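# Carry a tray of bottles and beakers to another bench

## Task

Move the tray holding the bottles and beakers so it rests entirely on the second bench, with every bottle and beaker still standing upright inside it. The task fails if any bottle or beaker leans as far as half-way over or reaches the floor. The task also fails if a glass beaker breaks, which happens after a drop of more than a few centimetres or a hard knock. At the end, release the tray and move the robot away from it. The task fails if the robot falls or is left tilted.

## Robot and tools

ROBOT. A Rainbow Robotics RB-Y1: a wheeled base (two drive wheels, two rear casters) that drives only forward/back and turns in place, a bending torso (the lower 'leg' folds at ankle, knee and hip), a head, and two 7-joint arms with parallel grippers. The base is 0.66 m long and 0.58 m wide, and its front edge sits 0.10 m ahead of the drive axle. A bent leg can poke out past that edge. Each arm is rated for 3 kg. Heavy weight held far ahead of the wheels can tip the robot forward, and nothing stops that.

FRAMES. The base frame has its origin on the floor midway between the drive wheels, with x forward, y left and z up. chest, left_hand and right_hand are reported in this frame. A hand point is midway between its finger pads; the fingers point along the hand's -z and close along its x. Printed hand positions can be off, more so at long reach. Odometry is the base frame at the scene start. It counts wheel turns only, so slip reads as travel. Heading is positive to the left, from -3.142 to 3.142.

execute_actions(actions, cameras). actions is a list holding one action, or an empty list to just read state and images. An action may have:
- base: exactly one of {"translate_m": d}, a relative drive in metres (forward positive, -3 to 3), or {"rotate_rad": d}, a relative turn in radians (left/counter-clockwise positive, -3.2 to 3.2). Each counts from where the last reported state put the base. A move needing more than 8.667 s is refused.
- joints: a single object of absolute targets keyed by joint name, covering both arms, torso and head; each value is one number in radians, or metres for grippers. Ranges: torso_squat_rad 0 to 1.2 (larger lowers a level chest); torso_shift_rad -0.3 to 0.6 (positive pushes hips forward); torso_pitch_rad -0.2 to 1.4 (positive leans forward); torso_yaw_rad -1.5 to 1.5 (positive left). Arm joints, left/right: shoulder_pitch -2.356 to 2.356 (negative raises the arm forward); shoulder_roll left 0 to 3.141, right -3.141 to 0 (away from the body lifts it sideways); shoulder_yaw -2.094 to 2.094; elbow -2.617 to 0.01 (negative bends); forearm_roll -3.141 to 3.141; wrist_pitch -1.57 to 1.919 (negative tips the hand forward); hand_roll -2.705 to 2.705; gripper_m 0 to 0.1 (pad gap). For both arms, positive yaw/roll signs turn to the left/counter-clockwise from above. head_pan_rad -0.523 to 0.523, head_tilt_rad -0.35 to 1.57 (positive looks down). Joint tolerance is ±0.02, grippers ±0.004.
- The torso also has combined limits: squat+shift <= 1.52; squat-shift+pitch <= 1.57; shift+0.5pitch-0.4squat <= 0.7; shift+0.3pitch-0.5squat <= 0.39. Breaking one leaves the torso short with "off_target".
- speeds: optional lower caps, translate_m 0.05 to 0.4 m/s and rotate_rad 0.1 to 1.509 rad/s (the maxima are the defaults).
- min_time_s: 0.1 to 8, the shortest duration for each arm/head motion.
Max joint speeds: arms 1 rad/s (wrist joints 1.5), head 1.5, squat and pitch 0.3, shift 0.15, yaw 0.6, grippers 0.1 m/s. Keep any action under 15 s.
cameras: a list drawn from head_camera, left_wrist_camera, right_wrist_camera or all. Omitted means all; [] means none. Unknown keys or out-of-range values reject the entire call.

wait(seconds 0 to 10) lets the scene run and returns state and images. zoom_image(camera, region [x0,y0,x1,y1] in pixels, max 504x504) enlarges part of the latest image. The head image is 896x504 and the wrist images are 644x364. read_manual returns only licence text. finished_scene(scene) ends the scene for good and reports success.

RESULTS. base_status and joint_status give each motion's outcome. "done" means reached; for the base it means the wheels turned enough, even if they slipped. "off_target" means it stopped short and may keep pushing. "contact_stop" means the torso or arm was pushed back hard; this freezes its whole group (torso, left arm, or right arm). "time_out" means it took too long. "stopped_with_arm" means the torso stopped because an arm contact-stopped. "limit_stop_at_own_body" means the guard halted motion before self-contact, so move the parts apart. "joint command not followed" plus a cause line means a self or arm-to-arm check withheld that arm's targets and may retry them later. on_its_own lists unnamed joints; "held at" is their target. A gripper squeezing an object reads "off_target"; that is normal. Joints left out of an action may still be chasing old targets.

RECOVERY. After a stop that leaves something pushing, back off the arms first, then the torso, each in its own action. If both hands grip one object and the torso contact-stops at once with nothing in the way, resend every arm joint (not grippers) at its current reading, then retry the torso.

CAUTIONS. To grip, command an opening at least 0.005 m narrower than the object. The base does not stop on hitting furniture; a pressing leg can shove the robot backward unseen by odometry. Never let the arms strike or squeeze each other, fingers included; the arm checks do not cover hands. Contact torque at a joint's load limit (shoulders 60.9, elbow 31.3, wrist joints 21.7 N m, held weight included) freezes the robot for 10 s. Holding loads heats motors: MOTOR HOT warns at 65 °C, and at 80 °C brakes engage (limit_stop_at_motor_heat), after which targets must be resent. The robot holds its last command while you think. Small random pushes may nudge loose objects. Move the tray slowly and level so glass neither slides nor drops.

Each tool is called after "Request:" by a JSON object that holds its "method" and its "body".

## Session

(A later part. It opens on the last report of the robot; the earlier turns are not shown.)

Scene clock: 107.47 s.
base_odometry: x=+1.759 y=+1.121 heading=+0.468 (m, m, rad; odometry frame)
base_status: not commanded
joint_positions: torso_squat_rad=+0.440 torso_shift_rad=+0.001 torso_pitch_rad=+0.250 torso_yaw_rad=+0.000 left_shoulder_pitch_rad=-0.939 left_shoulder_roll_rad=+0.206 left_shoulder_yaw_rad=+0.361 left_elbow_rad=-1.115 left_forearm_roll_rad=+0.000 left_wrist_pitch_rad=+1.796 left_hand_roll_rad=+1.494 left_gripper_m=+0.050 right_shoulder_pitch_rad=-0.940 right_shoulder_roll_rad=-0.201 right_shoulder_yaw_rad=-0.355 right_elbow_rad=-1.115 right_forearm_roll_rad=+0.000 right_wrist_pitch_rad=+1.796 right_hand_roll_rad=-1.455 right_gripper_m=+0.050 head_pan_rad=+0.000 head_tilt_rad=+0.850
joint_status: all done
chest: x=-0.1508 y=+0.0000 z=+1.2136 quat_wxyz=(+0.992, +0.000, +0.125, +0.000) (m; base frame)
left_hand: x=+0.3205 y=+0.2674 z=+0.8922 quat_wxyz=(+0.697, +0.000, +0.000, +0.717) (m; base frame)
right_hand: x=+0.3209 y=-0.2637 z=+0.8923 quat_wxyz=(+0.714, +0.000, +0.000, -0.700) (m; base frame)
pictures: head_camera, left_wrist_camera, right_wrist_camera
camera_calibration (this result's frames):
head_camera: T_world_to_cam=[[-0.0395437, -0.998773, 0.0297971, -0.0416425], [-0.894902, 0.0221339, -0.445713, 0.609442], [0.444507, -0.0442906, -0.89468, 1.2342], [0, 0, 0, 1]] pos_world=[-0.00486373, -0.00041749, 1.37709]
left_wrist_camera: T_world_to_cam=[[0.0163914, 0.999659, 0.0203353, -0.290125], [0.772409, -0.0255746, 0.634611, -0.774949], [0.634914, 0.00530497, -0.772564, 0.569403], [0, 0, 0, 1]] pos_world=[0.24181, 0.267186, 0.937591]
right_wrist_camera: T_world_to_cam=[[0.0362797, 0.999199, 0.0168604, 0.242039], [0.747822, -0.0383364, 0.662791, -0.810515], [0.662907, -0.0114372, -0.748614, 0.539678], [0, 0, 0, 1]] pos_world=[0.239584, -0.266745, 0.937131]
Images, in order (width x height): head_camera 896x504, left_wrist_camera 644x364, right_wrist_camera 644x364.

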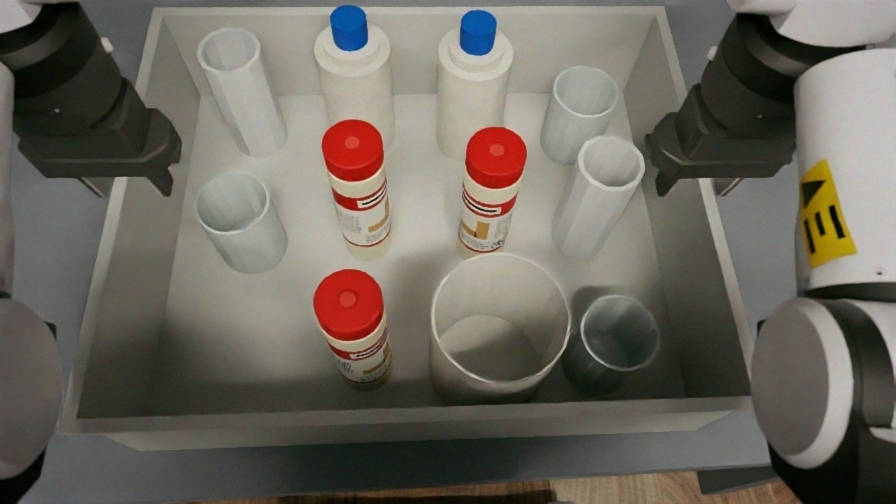

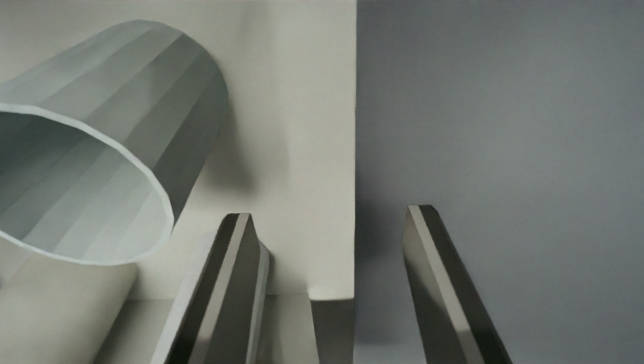

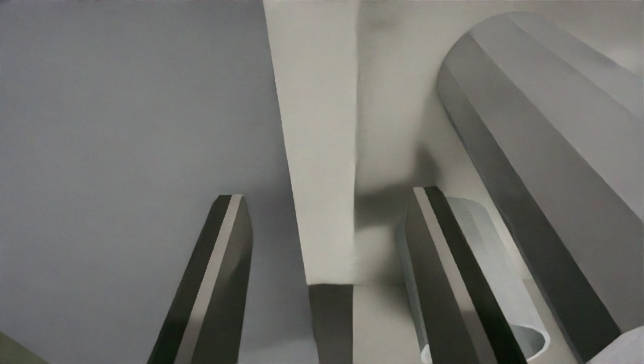

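Request:
{"method": "zoom_image", "body": {"camera": "right_wrist_camera", "region": [210, 0, 450, 364]}}

Request:
{"method": "zoom_image", "body": {"camera": "left_wrist_camera", "region": [210, 0, 450, 364]}}

Request:
{"method": "zoom_image", "body": {"camera": "head_camera", "region": [560, 90, 780, 260]}}

Request:
{"method": "zoom_image", "body": {"camera": "head_camera", "region": [30, 90, 250, 260]}}

Region (210, 0, 450, 364) of right_wrist_camera's 644x364 image, scaled by 1.385, with more detail than that image has; it fills the left 332 columns of this view, and the rest is white.

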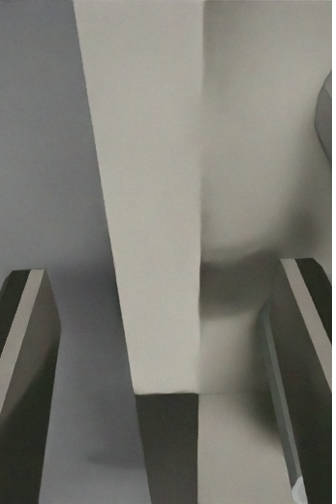

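Region (210, 0, 450, 364) of left_wrist_camera's 644x364 image, scaled by 1.385, with more detail than that image has; it fills the left 332 columns of this view, and the rest is white.

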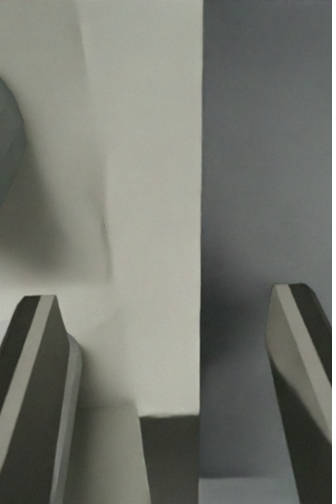

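Region (560, 90, 780, 260) of head_camera's 896x504 image, scaled by 2.291, with more detail than that image has; it fills the top 389 rows of this view, and the rest is white.

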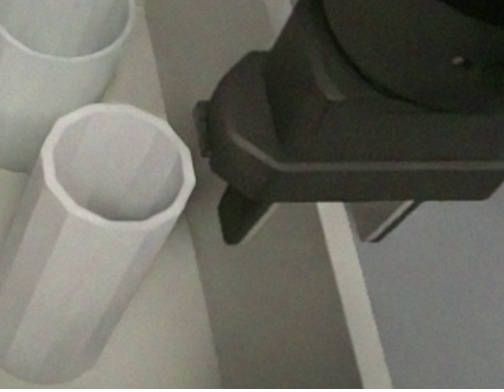

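Region (30, 90, 250, 260) of head_camera's 896x504 image, scaled by 2.291, with more detail than that image has; it fills the top 389 rows of this view, and the rest is white.

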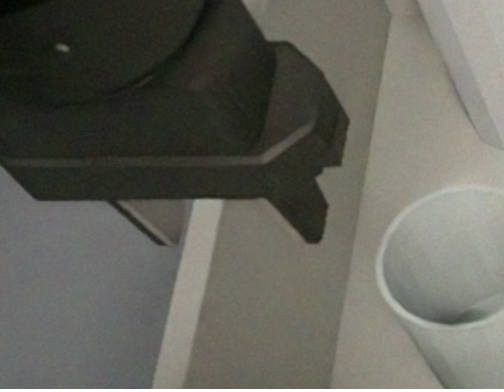

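Request:
{"method": "execute_actions", "body": {"actions": [{"joints": {"torso_squat_rad": 0.462, "left_gripper_m": 0.03, "right_gripper_m": 0.03}}], "cameras": ["all"]}}

Scene clock: 115.03 s.
base_odometry: x=+1.759 y=+1.121 heading=+0.468 (m, m, rad; odometry frame)
base_status: not commanded
joint_positions: torso_squat_rad=+0.462 torso_shift_rad=+0.001 torso_pitch_rad=+0.250 torso_yaw_rad=+0.000 left_shoulder_pitch_rad=-0.939 left_shoulder_roll_rad=+0.206 left_shoulder_yaw_rad=+0.361 left_elbow_rad=-1.115 left_forearm_roll_rad=+0.000 left_wrist_pitch_rad=+1.796 left_hand_roll_rad=+1.494 left_gripper_m=+0.030 right_shoulder_pitch_rad=-0.940 right_shoulder_roll_rad=-0.201 right_shoulder_yaw_rad=-0.355 right_elbow_rad=-1.115 right_forearm_roll_rad=+0.000 right_wrist_pitch_rad=+1.796 right_hand_roll_rad=-1.455 right_gripper_m=+0.030 head_pan_rad=+0.000 head_tilt_rad=+0.850
joint_status: all done
chest: x=-0.1508 y=+0.0000 z=+1.2069 quat_wxyz=(+0.992, +0.000, +0.125, +0.000) (m; base frame)
left_hand: x=+0.3205 y=+0.2674 z=+0.8855 quat_wxyz=(+0.697, +0.000, +0.000, +0.717) (m; base frame)
right_hand: x=+0.3209 y=-0.2637 z=+0.8856 quat_wxyz=(+0.714, +0.000, +0.000, -0.700) (m; base frame)
pictures: head_camera, left_wrist_camera, right_wrist_camera
camera_calibration (this result's frames):
head_camera: T_world_to_cam=[[-0.0395439, -0.998773, 0.0297974, -0.0414418], [-0.894905, 0.0221342, -0.445707, 0.606441], [0.444501, -0.0442908, -0.894683, 1.2282], [0, 0, 0, 1]] pos_world=[-0.00486745, -0.000416173, 1.37038]
left_wrist_camera: T_world_to_cam=[[0.0163841, 0.999659, 0.0203367, -0.289993], [0.772428, -0.0255697, 0.634588, -0.770658], [0.634891, 0.00531145, -0.772583, 0.564244], [0, 0, 0, 1]] pos_world=[0.241796, 0.267191, 0.930873]
right_wrist_camera: T_world_to_cam=[[0.036286, 0.999199, 0.016858, 0.242155], [0.747836, -0.0383397, 0.662775, -0.806044], [0.662891, -0.0114425, -0.748629, 0.534674], [0, 0, 0, 1]] pos_world=[0.239572, -0.266747, 0.930416]
Images, in order (width x height): head_camera 896x504, left_wrist_camera 644x364, right_wrist_camera 644x364.

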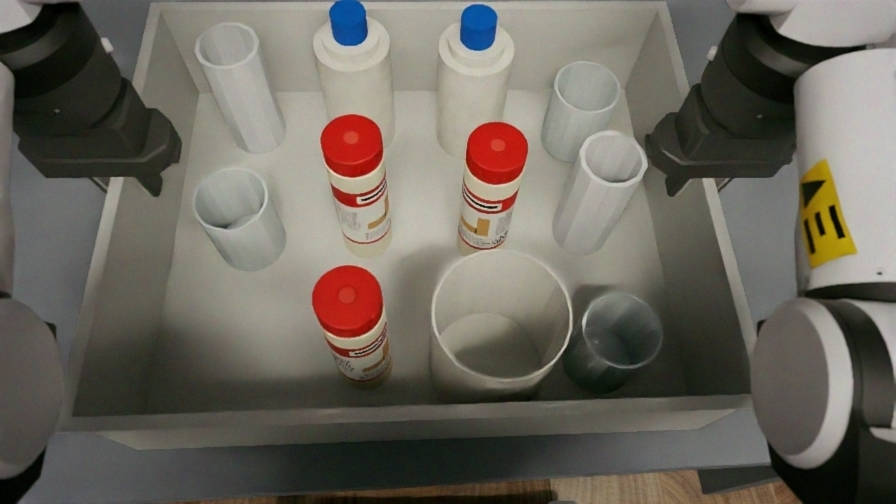

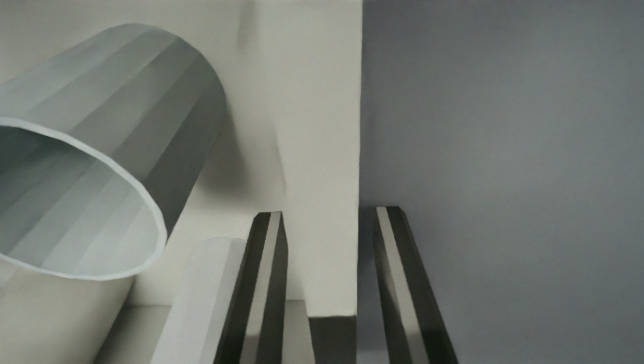

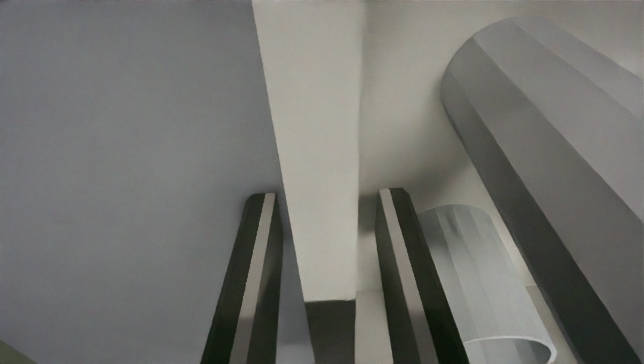

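Request:
{"method": "execute_actions", "body": {"actions": [{"joints": {"left_gripper_m": 0.0, "right_gripper_m": 0.0}}], "cameras": ["left_wrist_camera", "right_wrist_camera"]}}

Scene clock: 118.80 s.
base_odometry: x=+1.759 y=+1.121 heading=+0.468 (m, m, rad; odometry frame)
base_status: not commanded
joint_positions: torso_squat_rad=+0.462 torso_shift_rad=+0.001 torso_pitch_rad=+0.250 torso_yaw_rad=+0.000 left_shoulder_pitch_rad=-0.939 left_shoulder_roll_rad=+0.206 left_shoulder_yaw_rad=+0.361 left_elbow_rad=-1.115 left_forearm_roll_rad=+0.000 left_wrist_pitch_rad=+1.796 left_hand_roll_rad=+1.494 left_gripper_m=+0.011 right_shoulder_pitch_rad=-0.940 right_shoulder_roll_rad=-0.201 right_shoulder_yaw_rad=-0.355 right_elbow_rad=-1.115 right_forearm_roll_rad=+0.000 right_wrist_pitch_rad=+1.796 right_hand_roll_rad=-1.455 right_gripper_m=+0.010 head_pan_rad=+0.000 head_tilt_rad=+0.850
joint_status: left_gripper_m off_target (ended at +0.011, target +0.000); right_gripper_m off_target (ended at +0.010, target +0.000)
chest: x=-0.1508 y=+0.0000 z=+1.2069 quat_wxyz=(+0.992, +0.000, +0.125, +0.000) (m; base frame)
left_hand: x=+0.3205 y=+0.2674 z=+0.8855 quat_wxyz=(+0.697, +0.000, +0.000, +0.717) (m; base frame)
right_hand: x=+0.3209 y=-0.2637 z=+0.8856 quat_wxyz=(+0.714, +0.000, +0.000, -0.700) (m; base frame)
pictures: left_wrist_camera, right_wrist_camera
camera_calibration (this result's frames):
left_wrist_camera: T_world_to_cam=[[0.0163356, 0.999659, 0.0203618, -0.290015], [0.772426, -0.0255481, 0.63459, -0.770668], [0.634894, 0.00536154, -0.77258, 0.564229], [0, 0, 0, 1]] pos_world=[0.241796, 0.267202, 0.930876]
right_wrist_camera: T_world_to_cam=[[0.0361785, 0.999201, 0.016968, 0.242063], [0.747839, -0.0383322, 0.662773, -0.806041], [0.662894, -0.0112888, -0.748628, 0.534712], [0, 0, 0, 1]] pos_world=[0.239574, -0.266731, 0.930415]
Images, in order (width x height): left_wrist_camera 644x364, right_wrist_camera 644x364.

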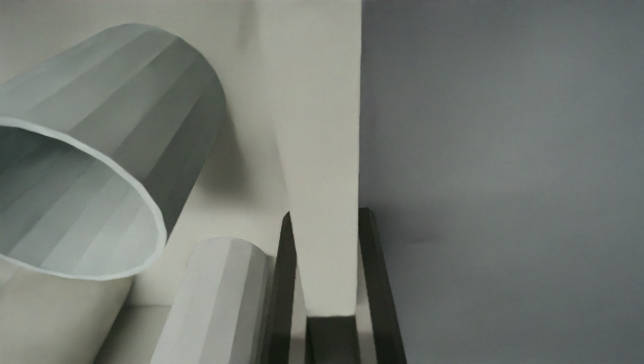

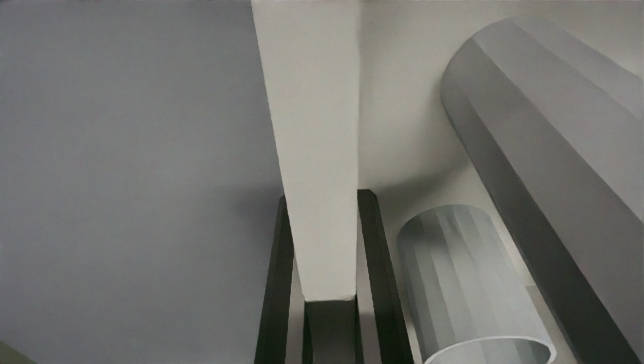

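Both grippers are holding the lip, which is about 11 mm wide. I'll do a small test lift first.

Request:
{"method": "execute_actions", "body": {"actions": [{"joints": {"torso_squat_rad": 0.38}}], "cameras": ["all"]}}

Scene clock: 120.80 s.
base_odometry: x=+1.759 y=+1.121 heading=+0.468 (m, m, rad; odometry frame)
base_status: not commanded
joint_positions: torso_squat_rad=+0.380 torso_shift_rad=+0.001 torso_pitch_rad=+0.251 torso_yaw_rad=+0.000 left_shoulder_pitch_rad=-0.937 left_shoulder_roll_rad=+0.205 left_shoulder_yaw_rad=+0.361 left_elbow_rad=-1.114 left_forearm_roll_rad=+0.000 left_wrist_pitch_rad=+1.796 left_hand_roll_rad=+1.494 left_gripper_m=+0.011 right_shoulder_pitch_rad=-0.939 right_shoulder_roll_rad=-0.200 right_shoulder_yaw_rad=-0.355 right_elbow_rad=-1.114 right_forearm_roll_rad=+0.000 right_wrist_pitch_rad=+1.796 right_hand_roll_rad=-1.455 right_gripper_m=+0.010 head_pan_rad=+0.000 head_tilt_rad=+0.850
joint_status: all done
chest: x=-0.1501 y=+0.0000 z=+1.2303 quat_wxyz=(+0.992, +0.000, +0.125, +0.000) (m; base frame)
left_hand: x=+0.3200 y=+0.2675 z=+0.9074 quat_wxyz=(+0.697, +0.001, +0.002, +0.717) (m; base frame)
right_hand: x=+0.3203 y=-0.2637 z=+0.9075 quat_wxyz=(+0.714, -0.002, +0.002, -0.700) (m; base frame)
pictures: head_camera, left_wrist_camera, right_wrist_camera
camera_calibration (this result's frames):
head_camera: T_world_to_cam=[[-0.0395013, -0.998774, 0.0298435, -0.0421685], [-0.895443, 0.0221291, -0.444626, 0.616036], [0.44342, -0.0442865, -0.895219, 1.24933], [0, 0, 0, 1]] pos_world=[-0.00401866, -0.000420726, 1.39359]
left_wrist_camera: T_world_to_cam=[[0.016071, 0.999669, 0.0201085, -0.290225], [0.774707, -0.0251636, 0.631819, -0.782452], [0.632116, 0.00542422, -0.774855, 0.584422], [0, 0, 0, 1]] pos_world=[0.241413, 0.26727, 0.953047]
right_wrist_camera: T_world_to_cam=[[0.0364759, 0.999188, 0.0171236, 0.241505], [0.750326, -0.0387007, 0.659935, -0.818431], [0.660061, -0.0112235, -0.751128, 0.554665], [0, 0, 0, 1]] pos_world=[0.239168, -0.266757, 0.9526]
Images, in order (width x height): head_camera 896x504, left_wrist_camera 644x364, right_wrist_camera 644x364.

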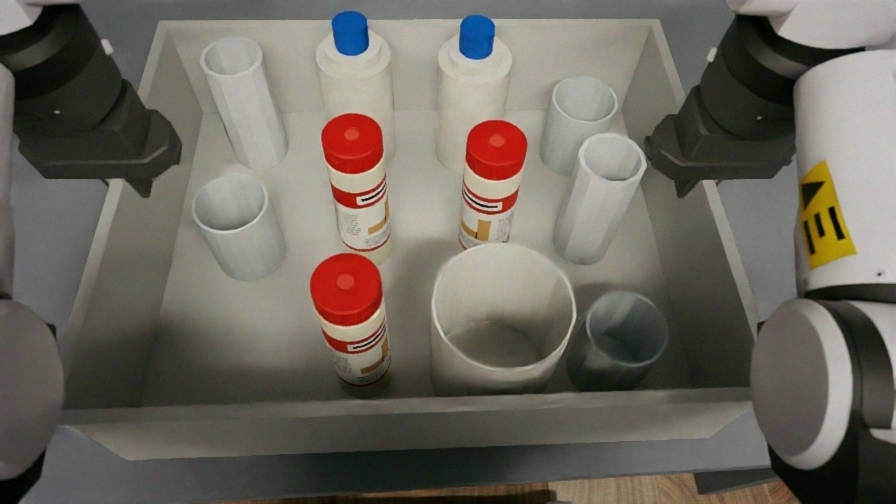

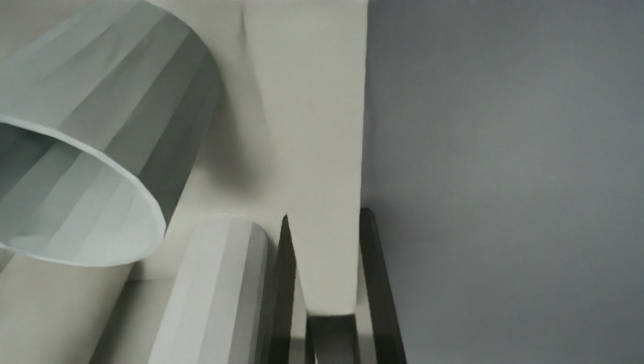

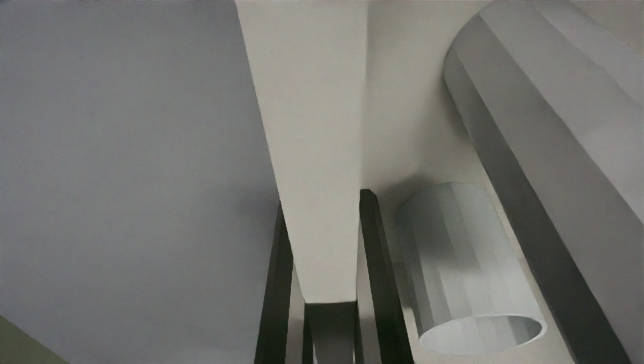

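Request:
{"method": "execute_actions", "body": {"actions": [{"joints": {"torso_squat_rad": 0.462}}], "cameras": []}}

Request:
{"method": "execute_actions", "body": {"actions": [{"joints": {"left_gripper_m": 0.04, "right_gripper_m": 0.04}}], "cameras": ["all"]}}

Scene clock: 126.17 s.
base_odometry: x=+1.759 y=+1.121 heading=+0.468 (m, m, rad; odometry frame)
base_status: not commanded
joint_positions: torso_squat_rad=+0.462 torso_shift_rad=+0.001 torso_pitch_rad=+0.249 torso_yaw_rad=+0.000 left_shoulder_pitch_rad=-0.940 left_shoulder_roll_rad=+0.206 left_shoulder_yaw_rad=+0.361 left_elbow_rad=-1.116 left_forearm_roll_rad=+0.000 left_wrist_pitch_rad=+1.796 left_hand_roll_rad=+1.494 left_gripper_m=+0.011 right_shoulder_pitch_rad=-0.941 right_shoulder_roll_rad=-0.201 right_shoulder_yaw_rad=-0.355 right_elbow_rad=-1.115 right_forearm_roll_rad=+0.000 right_wrist_pitch_rad=+1.796 right_hand_roll_rad=-1.455 right_gripper_m=+0.010 head_pan_rad=+0.000 head_tilt_rad=+0.850
joint_status: all done
chest: x=-0.1515 y=+0.0000 z=+1.2070 quat_wxyz=(+0.992, +0.000, +0.124, +0.000) (m; base frame)
left_hand: x=+0.3207 y=+0.2674 z=+0.8868 quat_wxyz=(+0.697, -0.001, -0.001, +0.717) (m; base frame)
right_hand: x=+0.3209 y=-0.2637 z=+0.8867 quat_wxyz=(+0.714, +0.000, +0.000, -0.700) (m; base frame)
pictures: none
No camera images: the call's "cameras" was empty. Leave "cameras" out to get every camera's image.

Scene clock: 127.07 s.
base_odometry: x=+1.759 y=+1.121 heading=+0.468 (m, m, rad; odometry frame)
base_status: not commanded
joint_positions: torso_squat_rad=+0.462 torso_shift_rad=+0.001 torso_pitch_rad=+0.250 torso_yaw_rad=+0.000 left_shoulder_pitch_rad=-0.939 left_shoulder_roll_rad=+0.206 left_shoulder_yaw_rad=+0.361 left_elbow_rad=-1.115 left_forearm_roll_rad=+0.000 left_wrist_pitch_rad=+1.796 left_hand_roll_rad=+1.494 left_gripper_m=+0.040 right_shoulder_pitch_rad=-0.941 right_shoulder_roll_rad=-0.201 right_shoulder_yaw_rad=-0.355 right_elbow_rad=-1.115 right_forearm_roll_rad=+0.000 right_wrist_pitch_rad=+1.796 right_hand_roll_rad=-1.455 right_gripper_m=+0.040 head_pan_rad=+0.000 head_tilt_rad=+0.850
joint_status: all done
chest: x=-0.1508 y=+0.0000 z=+1.2069 quat_wxyz=(+0.992, +0.000, +0.125, +0.000) (m; base frame)
left_hand: x=+0.3206 y=+0.2675 z=+0.8857 quat_wxyz=(+0.697, +0.000, +0.000, +0.717) (m; base frame)
right_hand: x=+0.3210 y=-0.2638 z=+0.8857 quat_wxyz=(+0.714, +0.000, +0.000, -0.700) (m; base frame)
pictures: head_camera, left_wrist_camera, right_wrist_camera
camera_calibration (this result's frames):
head_camera: T_world_to_cam=[[-0.0395408, -0.998774, 0.0297839, -0.041429], [-0.894893, 0.0221363, -0.445731, 0.606458], [0.444525, -0.044278, -0.894672, 1.22819], [0, 0, 0, 1]] pos_world=[-0.00488616, -0.000420986, 1.37038]
left_wrist_camera: T_world_to_cam=[[0.0162265, 0.999656, 0.0205926, -0.290317], [0.772176, -0.0256126, 0.634892, -0.771059], [0.635202, 0.00559901, -0.772326, 0.563915], [0, 0, 0, 1]] pos_world=[0.241905, 0.267311, 0.931044]
right_wrist_camera: T_world_to_cam=[[0.0362192, 0.999203, 0.0167768, 0.242317], [0.747607, -0.0382319, 0.66304, -0.80637], [0.663153, -0.0114723, -0.748396, 0.534428], [0, 0, 0, 1]] pos_world=[0.239664, -0.266821, 0.930554]
Images, in order (width x height): head_camera 896x504, left_wrist_camera 644x364, right_wrist_camera 644x364.

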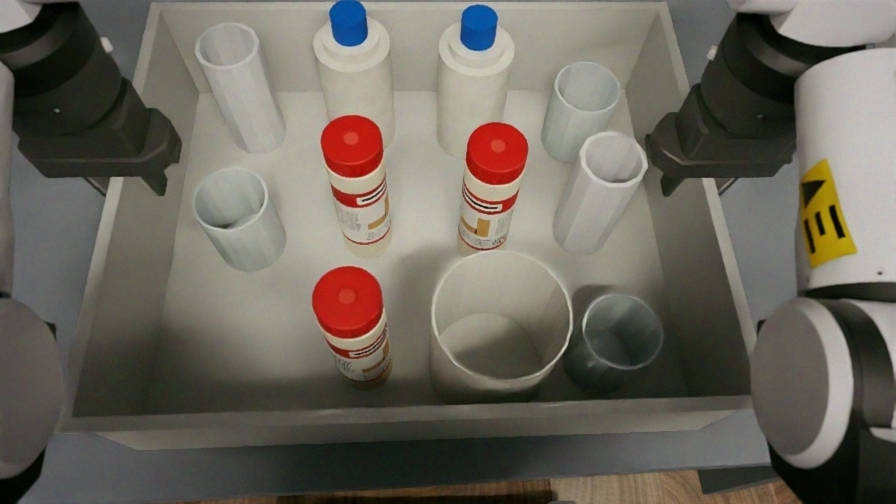

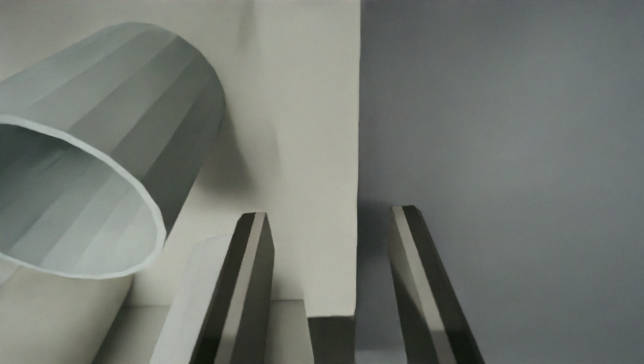

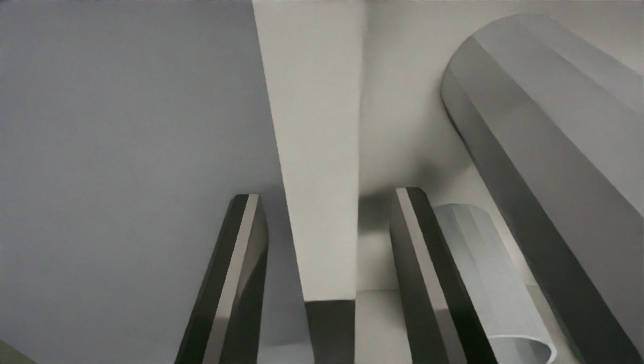

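Request:
{"method": "execute_actions", "body": {"actions": [{"joints": {"torso_squat_rad": 0.3, "left_shoulder_pitch_rad": -1.083, "left_shoulder_roll_rad": 0.249, "left_shoulder_yaw_rad": 0.389, "right_shoulder_pitch_rad": -1.085, "right_shoulder_roll_rad": -0.2444, "right_shoulder_yaw_rad": -0.383}}], "cameras": []}}

Request:
{"method": "execute_actions", "body": {"actions": [{"joints": {"torso_pitch_rad": 0.4, "head_tilt_rad": 0.7}}], "cameras": ["all"]}}

Scene clock: 138.90 s.
base_odometry: x=+1.759 y=+1.121 heading=+0.468 (m, m, rad; odometry frame)
base_status: not commanded
joint_positions: torso_squat_rad=+0.300 torso_shift_rad=+0.001 torso_pitch_rad=+0.250 torso_yaw_rad=+0.000 left_shoulder_pitch_rad=-1.083 left_shoulder_roll_rad=+0.249 left_shoulder_yaw_rad=+0.389 left_elbow_rad=-1.115 left_forearm_roll_rad=+0.000 left_wrist_pitch_rad=+1.796 left_hand_roll_rad=+1.494 left_gripper_m=+0.040 right_shoulder_pitch_rad=-1.085 right_shoulder_roll_rad=-0.244 right_shoulder_yaw_rad=-0.383 right_elbow_rad=-1.115 right_forearm_roll_rad=+0.000 right_wrist_pitch_rad=+1.796 right_hand_roll_rad=-1.455 right_gripper_m=+0.040 head_pan_rad=+0.000 head_tilt_rad=+0.850
joint_status: all done
chest: x=-0.1507 y=+0.0000 z=+1.2490 quat_wxyz=(+0.992, +0.000, +0.125, +0.000) (m; base frame)
left_hand: x=+0.3752 y=+0.2672 z=+0.9996 quat_wxyz=(+0.695, -0.054, -0.052, +0.715) (m; base frame)
right_hand: x=+0.3756 y=-0.2637 z=+0.9997 quat_wxyz=(+0.712, +0.052, -0.053, -0.698) (m; base frame)
pictures: none
No camera images: the call's "cameras" was empty. Leave "cameras" out to get every camera's image.

Scene clock: 140.20 s.
base_odometry: x=+1.759 y=+1.121 heading=+0.468 (m, m, rad; odometry frame)
base_status: not commanded
joint_positions: torso_squat_rad=+0.300 torso_shift_rad=+0.001 torso_pitch_rad=+0.400 torso_yaw_rad=+0.000 left_shoulder_pitch_rad=-1.083 left_shoulder_roll_rad=+0.249 left_shoulder_yaw_rad=+0.389 left_elbow_rad=-1.115 left_forearm_roll_rad=+0.000 left_wrist_pitch_rad=+1.796 left_hand_roll_rad=+1.494 left_gripper_m=+0.040 right_shoulder_pitch_rad=-1.085 right_shoulder_roll_rad=-0.244 right_shoulder_yaw_rad=-0.383 right_elbow_rad=-1.115 right_forearm_roll_rad=+0.000 right_wrist_pitch_rad=+1.796 right_hand_roll_rad=-1.455 right_gripper_m=+0.040 head_pan_rad=+0.000 head_tilt_rad=+0.700
joint_status: all done
chest: x=-0.1067 y=+0.0000 z=+1.2342 quat_wxyz=(+0.980, +0.000, +0.199, +0.000) (m; base frame)
left_hand: x=+0.3759 y=+0.2672 z=+0.9089 quat_wxyz=(+0.697, +0.000, +0.000, +0.717) (m; base frame)
right_hand: x=+0.3764 y=-0.2637 z=+0.9090 quat_wxyz=(+0.714, +0.000, +0.000, -0.700) (m; base frame)
pictures: head_camera, left_wrist_camera, right_wrist_camera
camera_calibration (this result's frames):
head_camera: T_world_to_cam=[[-0.0394526, -0.998778, 0.0297728, -0.0390235], [-0.895019, 0.0220746, -0.445481, 0.676576], [0.44428, -0.0442226, -0.894796, 1.20963], [0, 0, 0, 1]] pos_world=[0.066593, -0.000417856, 1.38494]
left_wrist_camera: T_world_to_cam=[[0.0165231, 0.999659, 0.0202295, -0.2912], [0.77248, -0.0256085, 0.634522, -0.828279], [0.634824, 0.00514262, -0.77264, 0.547281], [0, 0, 0, 1]] pos_world=[0.297214, 0.267075, 0.954303]
right_wrist_camera: T_world_to_cam=[[0.036108, 0.999207, 0.0167587, 0.239924], [0.747923, -0.038142, 0.662689, -0.862915], [0.662803, -0.0113942, -0.748707, 0.515567], [0, 0, 0, 1]] pos_world=[0.295011, -0.266772, 0.953832]
Images, in order (width x height): head_camera 896x504, left_wrist_camera 644x364, right_wrist_camera 644x364.

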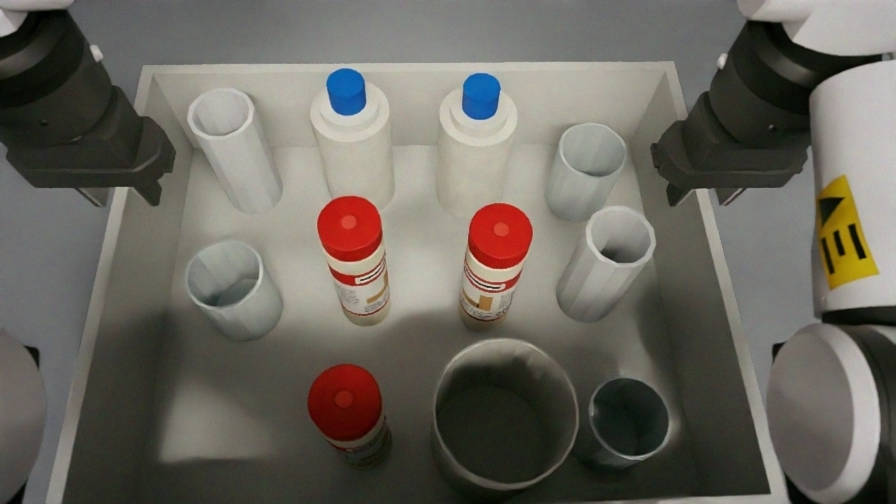

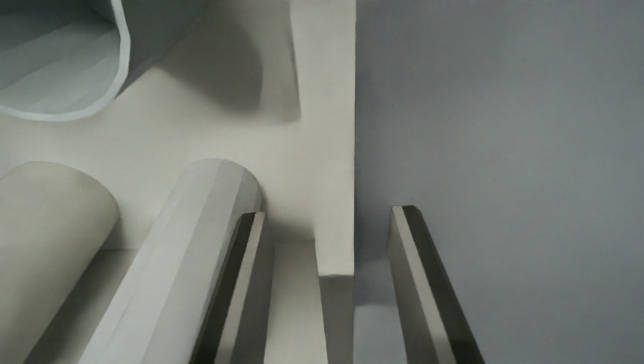

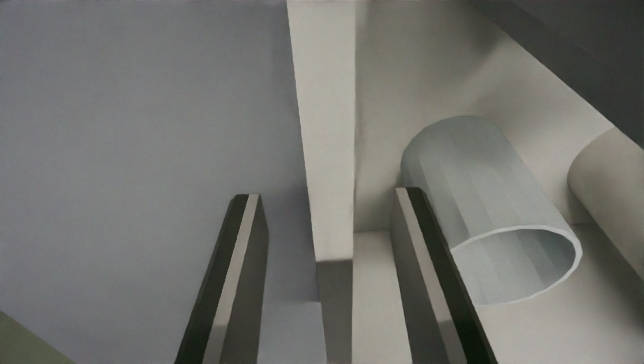

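Request:
{"method": "execute_actions", "body": {"actions": [{"joints": {"torso_squat_rad": 0.44, "left_gripper_m": 0.03, "right_gripper_m": 0.03}}], "cameras": ["all"]}}

Scene clock: 142.97 s.
base_odometry: x=+1.759 y=+1.121 heading=+0.468 (m, m, rad; odometry frame)
base_status: not commanded
joint_positions: torso_squat_rad=+0.440 torso_shift_rad=+0.001 torso_pitch_rad=+0.400 torso_yaw_rad=+0.000 left_shoulder_pitch_rad=-1.083 left_shoulder_roll_rad=+0.249 left_shoulder_yaw_rad=+0.389 left_elbow_rad=-1.115 left_forearm_roll_rad=+0.000 left_wrist_pitch_rad=+1.796 left_hand_roll_rad=+1.494 left_gripper_m=+0.030 right_shoulder_pitch_rad=-1.085 right_shoulder_roll_rad=-0.244 right_shoulder_yaw_rad=-0.383 right_elbow_rad=-1.115 right_forearm_roll_rad=+0.000 right_wrist_pitch_rad=+1.796 right_hand_roll_rad=-1.455 right_gripper_m=+0.030 head_pan_rad=+0.000 head_tilt_rad=+0.700
joint_status: all done
chest: x=-0.1068 y=+0.0000 z=+1.1988 quat_wxyz=(+0.980, +0.000, +0.199, +0.000) (m; base frame)
left_hand: x=+0.3759 y=+0.2673 z=+0.8736 quat_wxyz=(+0.697, +0.000, +0.000, +0.717) (m; base frame)
right_hand: x=+0.3763 y=-0.2637 z=+0.8736 quat_wxyz=(+0.714, +0.000, +0.000, -0.700) (m; base frame)
pictures: head_camera, left_wrist_camera, right_wrist_camera
camera_calibration (this result's frames):
head_camera: T_world_to_cam=[[-0.0394567, -0.998778, 0.0297674, -0.0379598], [-0.894958, 0.0220745, -0.445605, 0.660864], [0.444403, -0.0442227, -0.894735, 1.17795], [0, 0, 0, 1]] pos_world=[0.0664646, -0.000409785, 1.34956]
left_wrist_camera: T_world_to_cam=[[0.0165204, 0.999659, 0.0202313, -0.290492], [0.772397, -0.0256083, 0.634623, -0.805864], [0.634925, 0.00514241, -0.772557, 0.51991], [0, 0, 0, 1]] pos_world=[0.297142, 0.267083, 0.918957]
right_wrist_camera: T_world_to_cam=[[0.0361057, 0.999207, 0.0167632, 0.240507], [0.747835, -0.0381418, 0.662788, -0.839502], [0.662902, -0.0113943, -0.748619, 0.48904], [0, 0, 0, 1]] pos_world=[0.29494, -0.266764, 0.918485]
Images, in order (width x height): head_camera 896x504, left_wrist_camera 644x364, right_wrist_camera 644x364.

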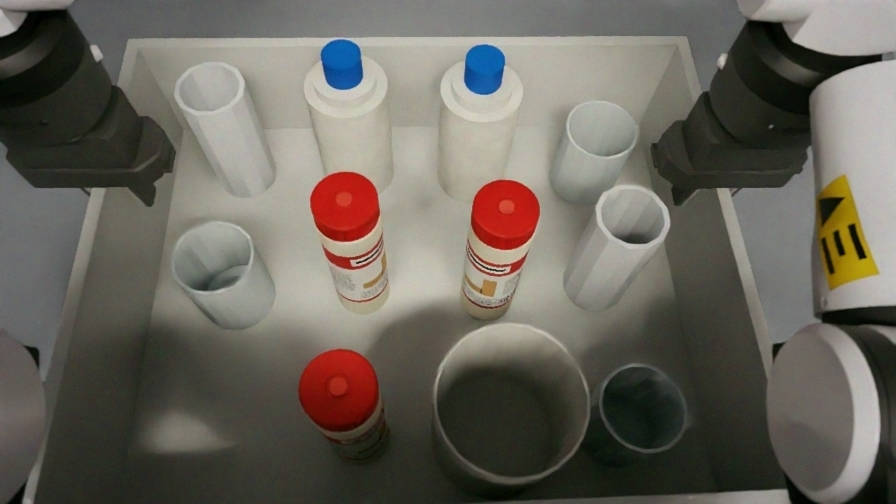

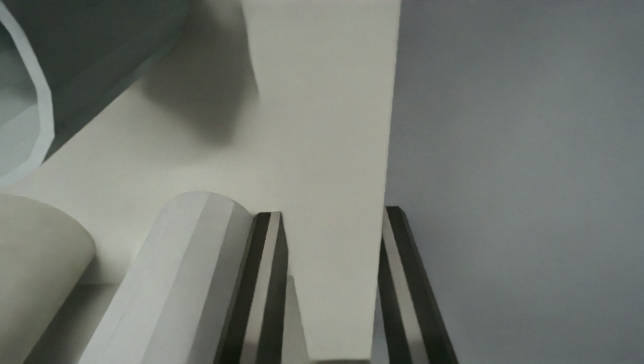

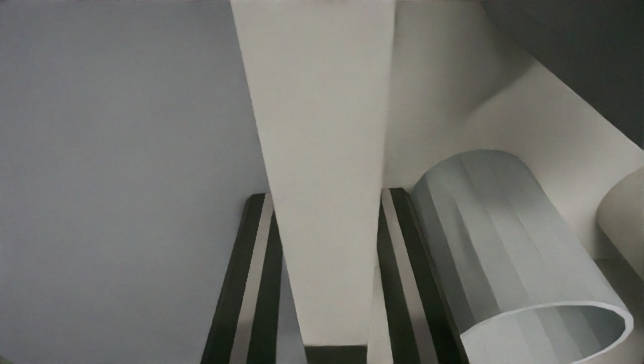

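Request:
{"method": "zoom_image", "body": {"camera": "head_camera", "region": [580, 110, 780, 270]}}

Request:
{"method": "zoom_image", "body": {"camera": "head_camera", "region": [60, 50, 260, 230]}}

Region (580, 110, 780, 270) of head_camera's 896x504 image, scaled by 2.520, with more detail than that image has; it fills the top 403 rows of this view, and the rest is white.

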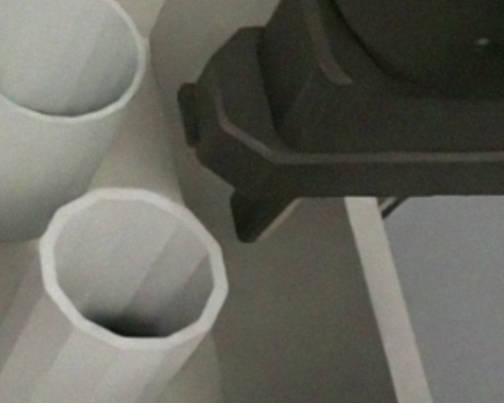

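Region (60, 50, 260, 230) of head_camera's 896x504 image, scaled by 2.520, with more detail than that image has; it fills the top 454 rows of this view, and the rest is white.

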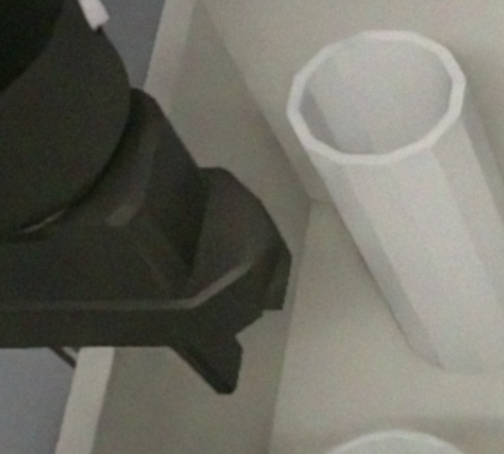

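Request:
{"method": "execute_actions", "body": {"actions": [{"joints": {"torso_squat_rad": 0.468}}], "cameras": ["left_wrist_camera", "right_wrist_camera"]}}

Scene clock: 145.57 s.
base_odometry: x=+1.759 y=+1.121 heading=+0.468 (m, m, rad; odometry frame)
base_status: not commanded
joint_positions: torso_squat_rad=+0.468 torso_shift_rad=+0.001 torso_pitch_rad=+0.400 torso_yaw_rad=+0.000 left_shoulder_pitch_rad=-1.083 left_shoulder_roll_rad=+0.249 left_shoulder_yaw_rad=+0.389 left_elbow_rad=-1.115 left_forearm_roll_rad=+0.000 left_wrist_pitch_rad=+1.796 left_hand_roll_rad=+1.494 left_gripper_m=+0.030 right_shoulder_pitch_rad=-1.085 right_shoulder_roll_rad=-0.244 right_shoulder_yaw_rad=-0.383 right_elbow_rad=-1.115 right_forearm_roll_rad=+0.000 right_wrist_pitch_rad=+1.796 right_hand_roll_rad=-1.455 right_gripper_m=+0.030 head_pan_rad=+0.000 head_tilt_rad=+0.700
joint_status: all done
chest: x=-0.1068 y=+0.0000 z=+1.1902 quat_wxyz=(+0.980, +0.000, +0.199, +0.000) (m; base frame)
left_hand: x=+0.3759 y=+0.2673 z=+0.8650 quat_wxyz=(+0.697, +0.000, +0.000, +0.717) (m; base frame)
right_hand: x=+0.3763 y=-0.2637 z=+0.8651 quat_wxyz=(+0.714, +0.000, +0.000, -0.700) (m; base frame)
pictures: left_wrist_camera, right_wrist_camera
camera_calibration (this result's frames):
left_wrist_camera: T_world_to_cam=[[0.0165182, 0.999659, 0.0202317, -0.290321], [0.772403, -0.0256068, 0.634616, -0.800395], [0.634917, 0.0051443, -0.772563, 0.513285], [0, 0, 0, 1]] pos_world=[0.29713, 0.267086, 0.910362]
right_wrist_camera: T_world_to_cam=[[0.0361057, 0.999207, 0.0167631, 0.24065], [0.747834, -0.0381417, 0.662789, -0.833801], [0.662903, -0.0113945, -0.748619, 0.482613], [0, 0, 0, 1]] pos_world=[0.29493, -0.266762, 0.909893]
Images, in order (width x height): left_wrist_camera 644x364, right_wrist_camera 644x364.

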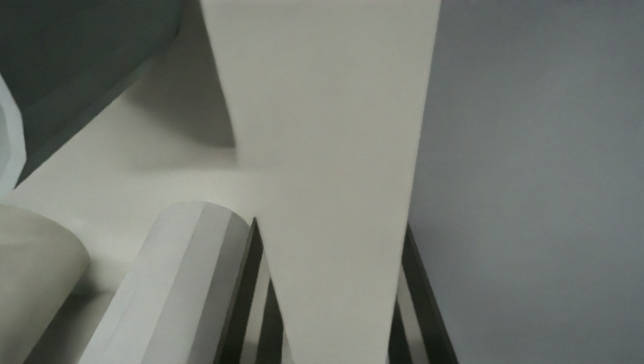

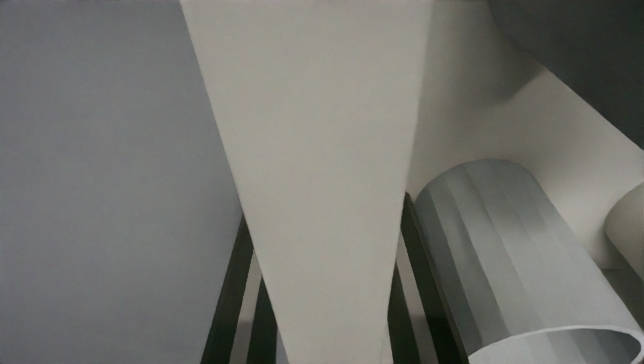

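Request:
{"method": "execute_actions", "body": {"actions": [{"joints": {"torso_squat_rad": 0.476}}], "cameras": ["left_wrist_camera", "right_wrist_camera"]}}

Scene clock: 147.23 s.
base_odometry: x=+1.759 y=+1.121 heading=+0.468 (m, m, rad; odometry frame)
base_status: not commanded
joint_positions: torso_squat_rad=+0.476 torso_shift_rad=+0.001 torso_pitch_rad=+0.400 torso_yaw_rad=+0.000 left_shoulder_pitch_rad=-1.083 left_shoulder_roll_rad=+0.249 left_shoulder_yaw_rad=+0.389 left_elbow_rad=-1.115 left_forearm_roll_rad=+0.000 left_wrist_pitch_rad=+1.796 left_hand_roll_rad=+1.494 left_gripper_m=+0.030 right_shoulder_pitch_rad=-1.085 right_shoulder_roll_rad=-0.244 right_shoulder_yaw_rad=-0.383 right_elbow_rad=-1.115 right_forearm_roll_rad=+0.000 right_wrist_pitch_rad=+1.796 right_hand_roll_rad=-1.455 right_gripper_m=+0.030 head_pan_rad=+0.000 head_tilt_rad=+0.700
joint_status: all done
chest: x=-0.1068 y=+0.0000 z=+1.1877 quat_wxyz=(+0.980, +0.000, +0.199, +0.000) (m; base frame)
left_hand: x=+0.3758 y=+0.2673 z=+0.8624 quat_wxyz=(+0.697, +0.000, +0.000, +0.717) (m; base frame)
right_hand: x=+0.3763 y=-0.2637 z=+0.8625 quat_wxyz=(+0.714, +0.000, +0.000, -0.700) (m; base frame)
pictures: left_wrist_camera, right_wrist_camera
camera_calibration (this result's frames):
left_wrist_camera: T_world_to_cam=[[0.0165148, 0.999659, 0.020233, -0.290272], [0.772401, -0.025605, 0.634619, -0.79878], [0.634921, 0.00514732, -0.77256, 0.511325], [0, 0, 0, 1]] pos_world=[0.297121, 0.267088, 0.907824]
right_wrist_camera: T_world_to_cam=[[0.0361011, 0.999207, 0.0167663, 0.240688], [0.747813, -0.03814, 0.662813, -0.832141], [0.662927, -0.0113902, -0.748598, 0.480695], [0, 0, 0, 1]] pos_world=[0.294931, -0.26676, 0.907365]
Images, in order (width x height): left_wrist_camera 644x364, right_wrist_camera 644x364.

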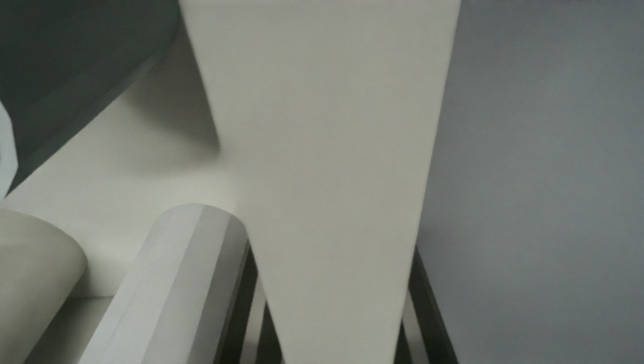

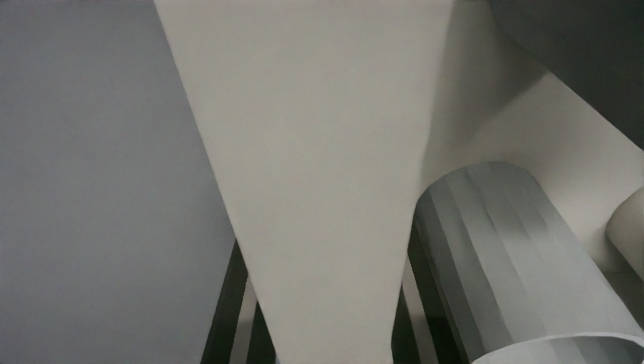

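Request:
{"method": "execute_actions", "body": {"actions": [{"joints": {"torso_squat_rad": 0.483}}], "cameras": ["left_wrist_camera", "right_wrist_camera"]}}

Scene clock: 153.43 s.
base_odometry: x=+1.759 y=+1.121 heading=+0.468 (m, m, rad; odometry frame)
base_status: not commanded
joint_positions: torso_squat_rad=+0.483 torso_shift_rad=+0.001 torso_pitch_rad=+0.399 torso_yaw_rad=+0.000 left_shoulder_pitch_rad=-1.084 left_shoulder_roll_rad=+0.249 left_shoulder_yaw_rad=+0.389 left_elbow_rad=-1.115 left_forearm_roll_rad=+0.000 left_wrist_pitch_rad=+1.796 left_hand_roll_rad=+1.494 left_gripper_m=+0.030 right_shoulder_pitch_rad=-1.086 right_shoulder_roll_rad=-0.245 right_shoulder_yaw_rad=-0.383 right_elbow_rad=-1.116 right_forearm_roll_rad=+0.000 right_wrist_pitch_rad=+1.796 right_hand_roll_rad=-1.455 right_gripper_m=+0.030 head_pan_rad=+0.000 head_tilt_rad=+0.700
joint_status: all done
chest: x=-0.1073 y=+0.0000 z=+1.1855 quat_wxyz=(+0.980, +0.000, +0.198, +0.000) (m; base frame)
left_hand: x=+0.3759 y=+0.2673 z=+0.8611 quat_wxyz=(+0.697, +0.000, +0.000, +0.717) (m; base frame)
right_hand: x=+0.3768 y=-0.2637 z=+0.8617 quat_wxyz=(+0.714, +0.000, -0.001, -0.700) (m; base frame)
pictures: left_wrist_camera, right_wrist_camera
camera_calibration (this result's frames):
left_wrist_camera: T_world_to_cam=[[0.0165112, 0.999657, 0.0203513, -0.290386], [0.77119, -0.0256873, 0.636086, -0.798799], [0.636391, 0.00519214, -0.77135, 0.50863], [0, 0, 0, 1]] pos_world=[0.297133, 0.267126, 0.906347]
right_wrist_camera: T_world_to_cam=[[0.0359095, 0.999218, 0.0165641, 0.240951], [0.745825, -0.0378281, 0.665067, -0.833088], [0.665173, -0.0115283, -0.7466, 0.477176], [0, 0, 0, 1]] pos_world=[0.295281, -0.266776, 0.906327]
Images, in order (width x height): left_wrist_camera 644x364, right_wrist_camera 644x364.

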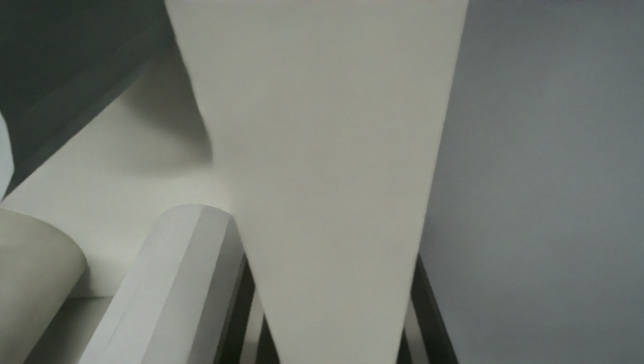

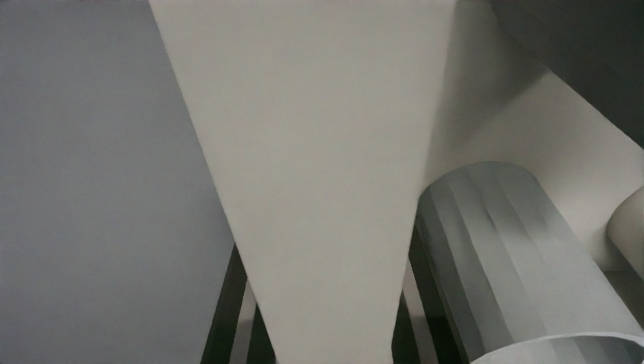

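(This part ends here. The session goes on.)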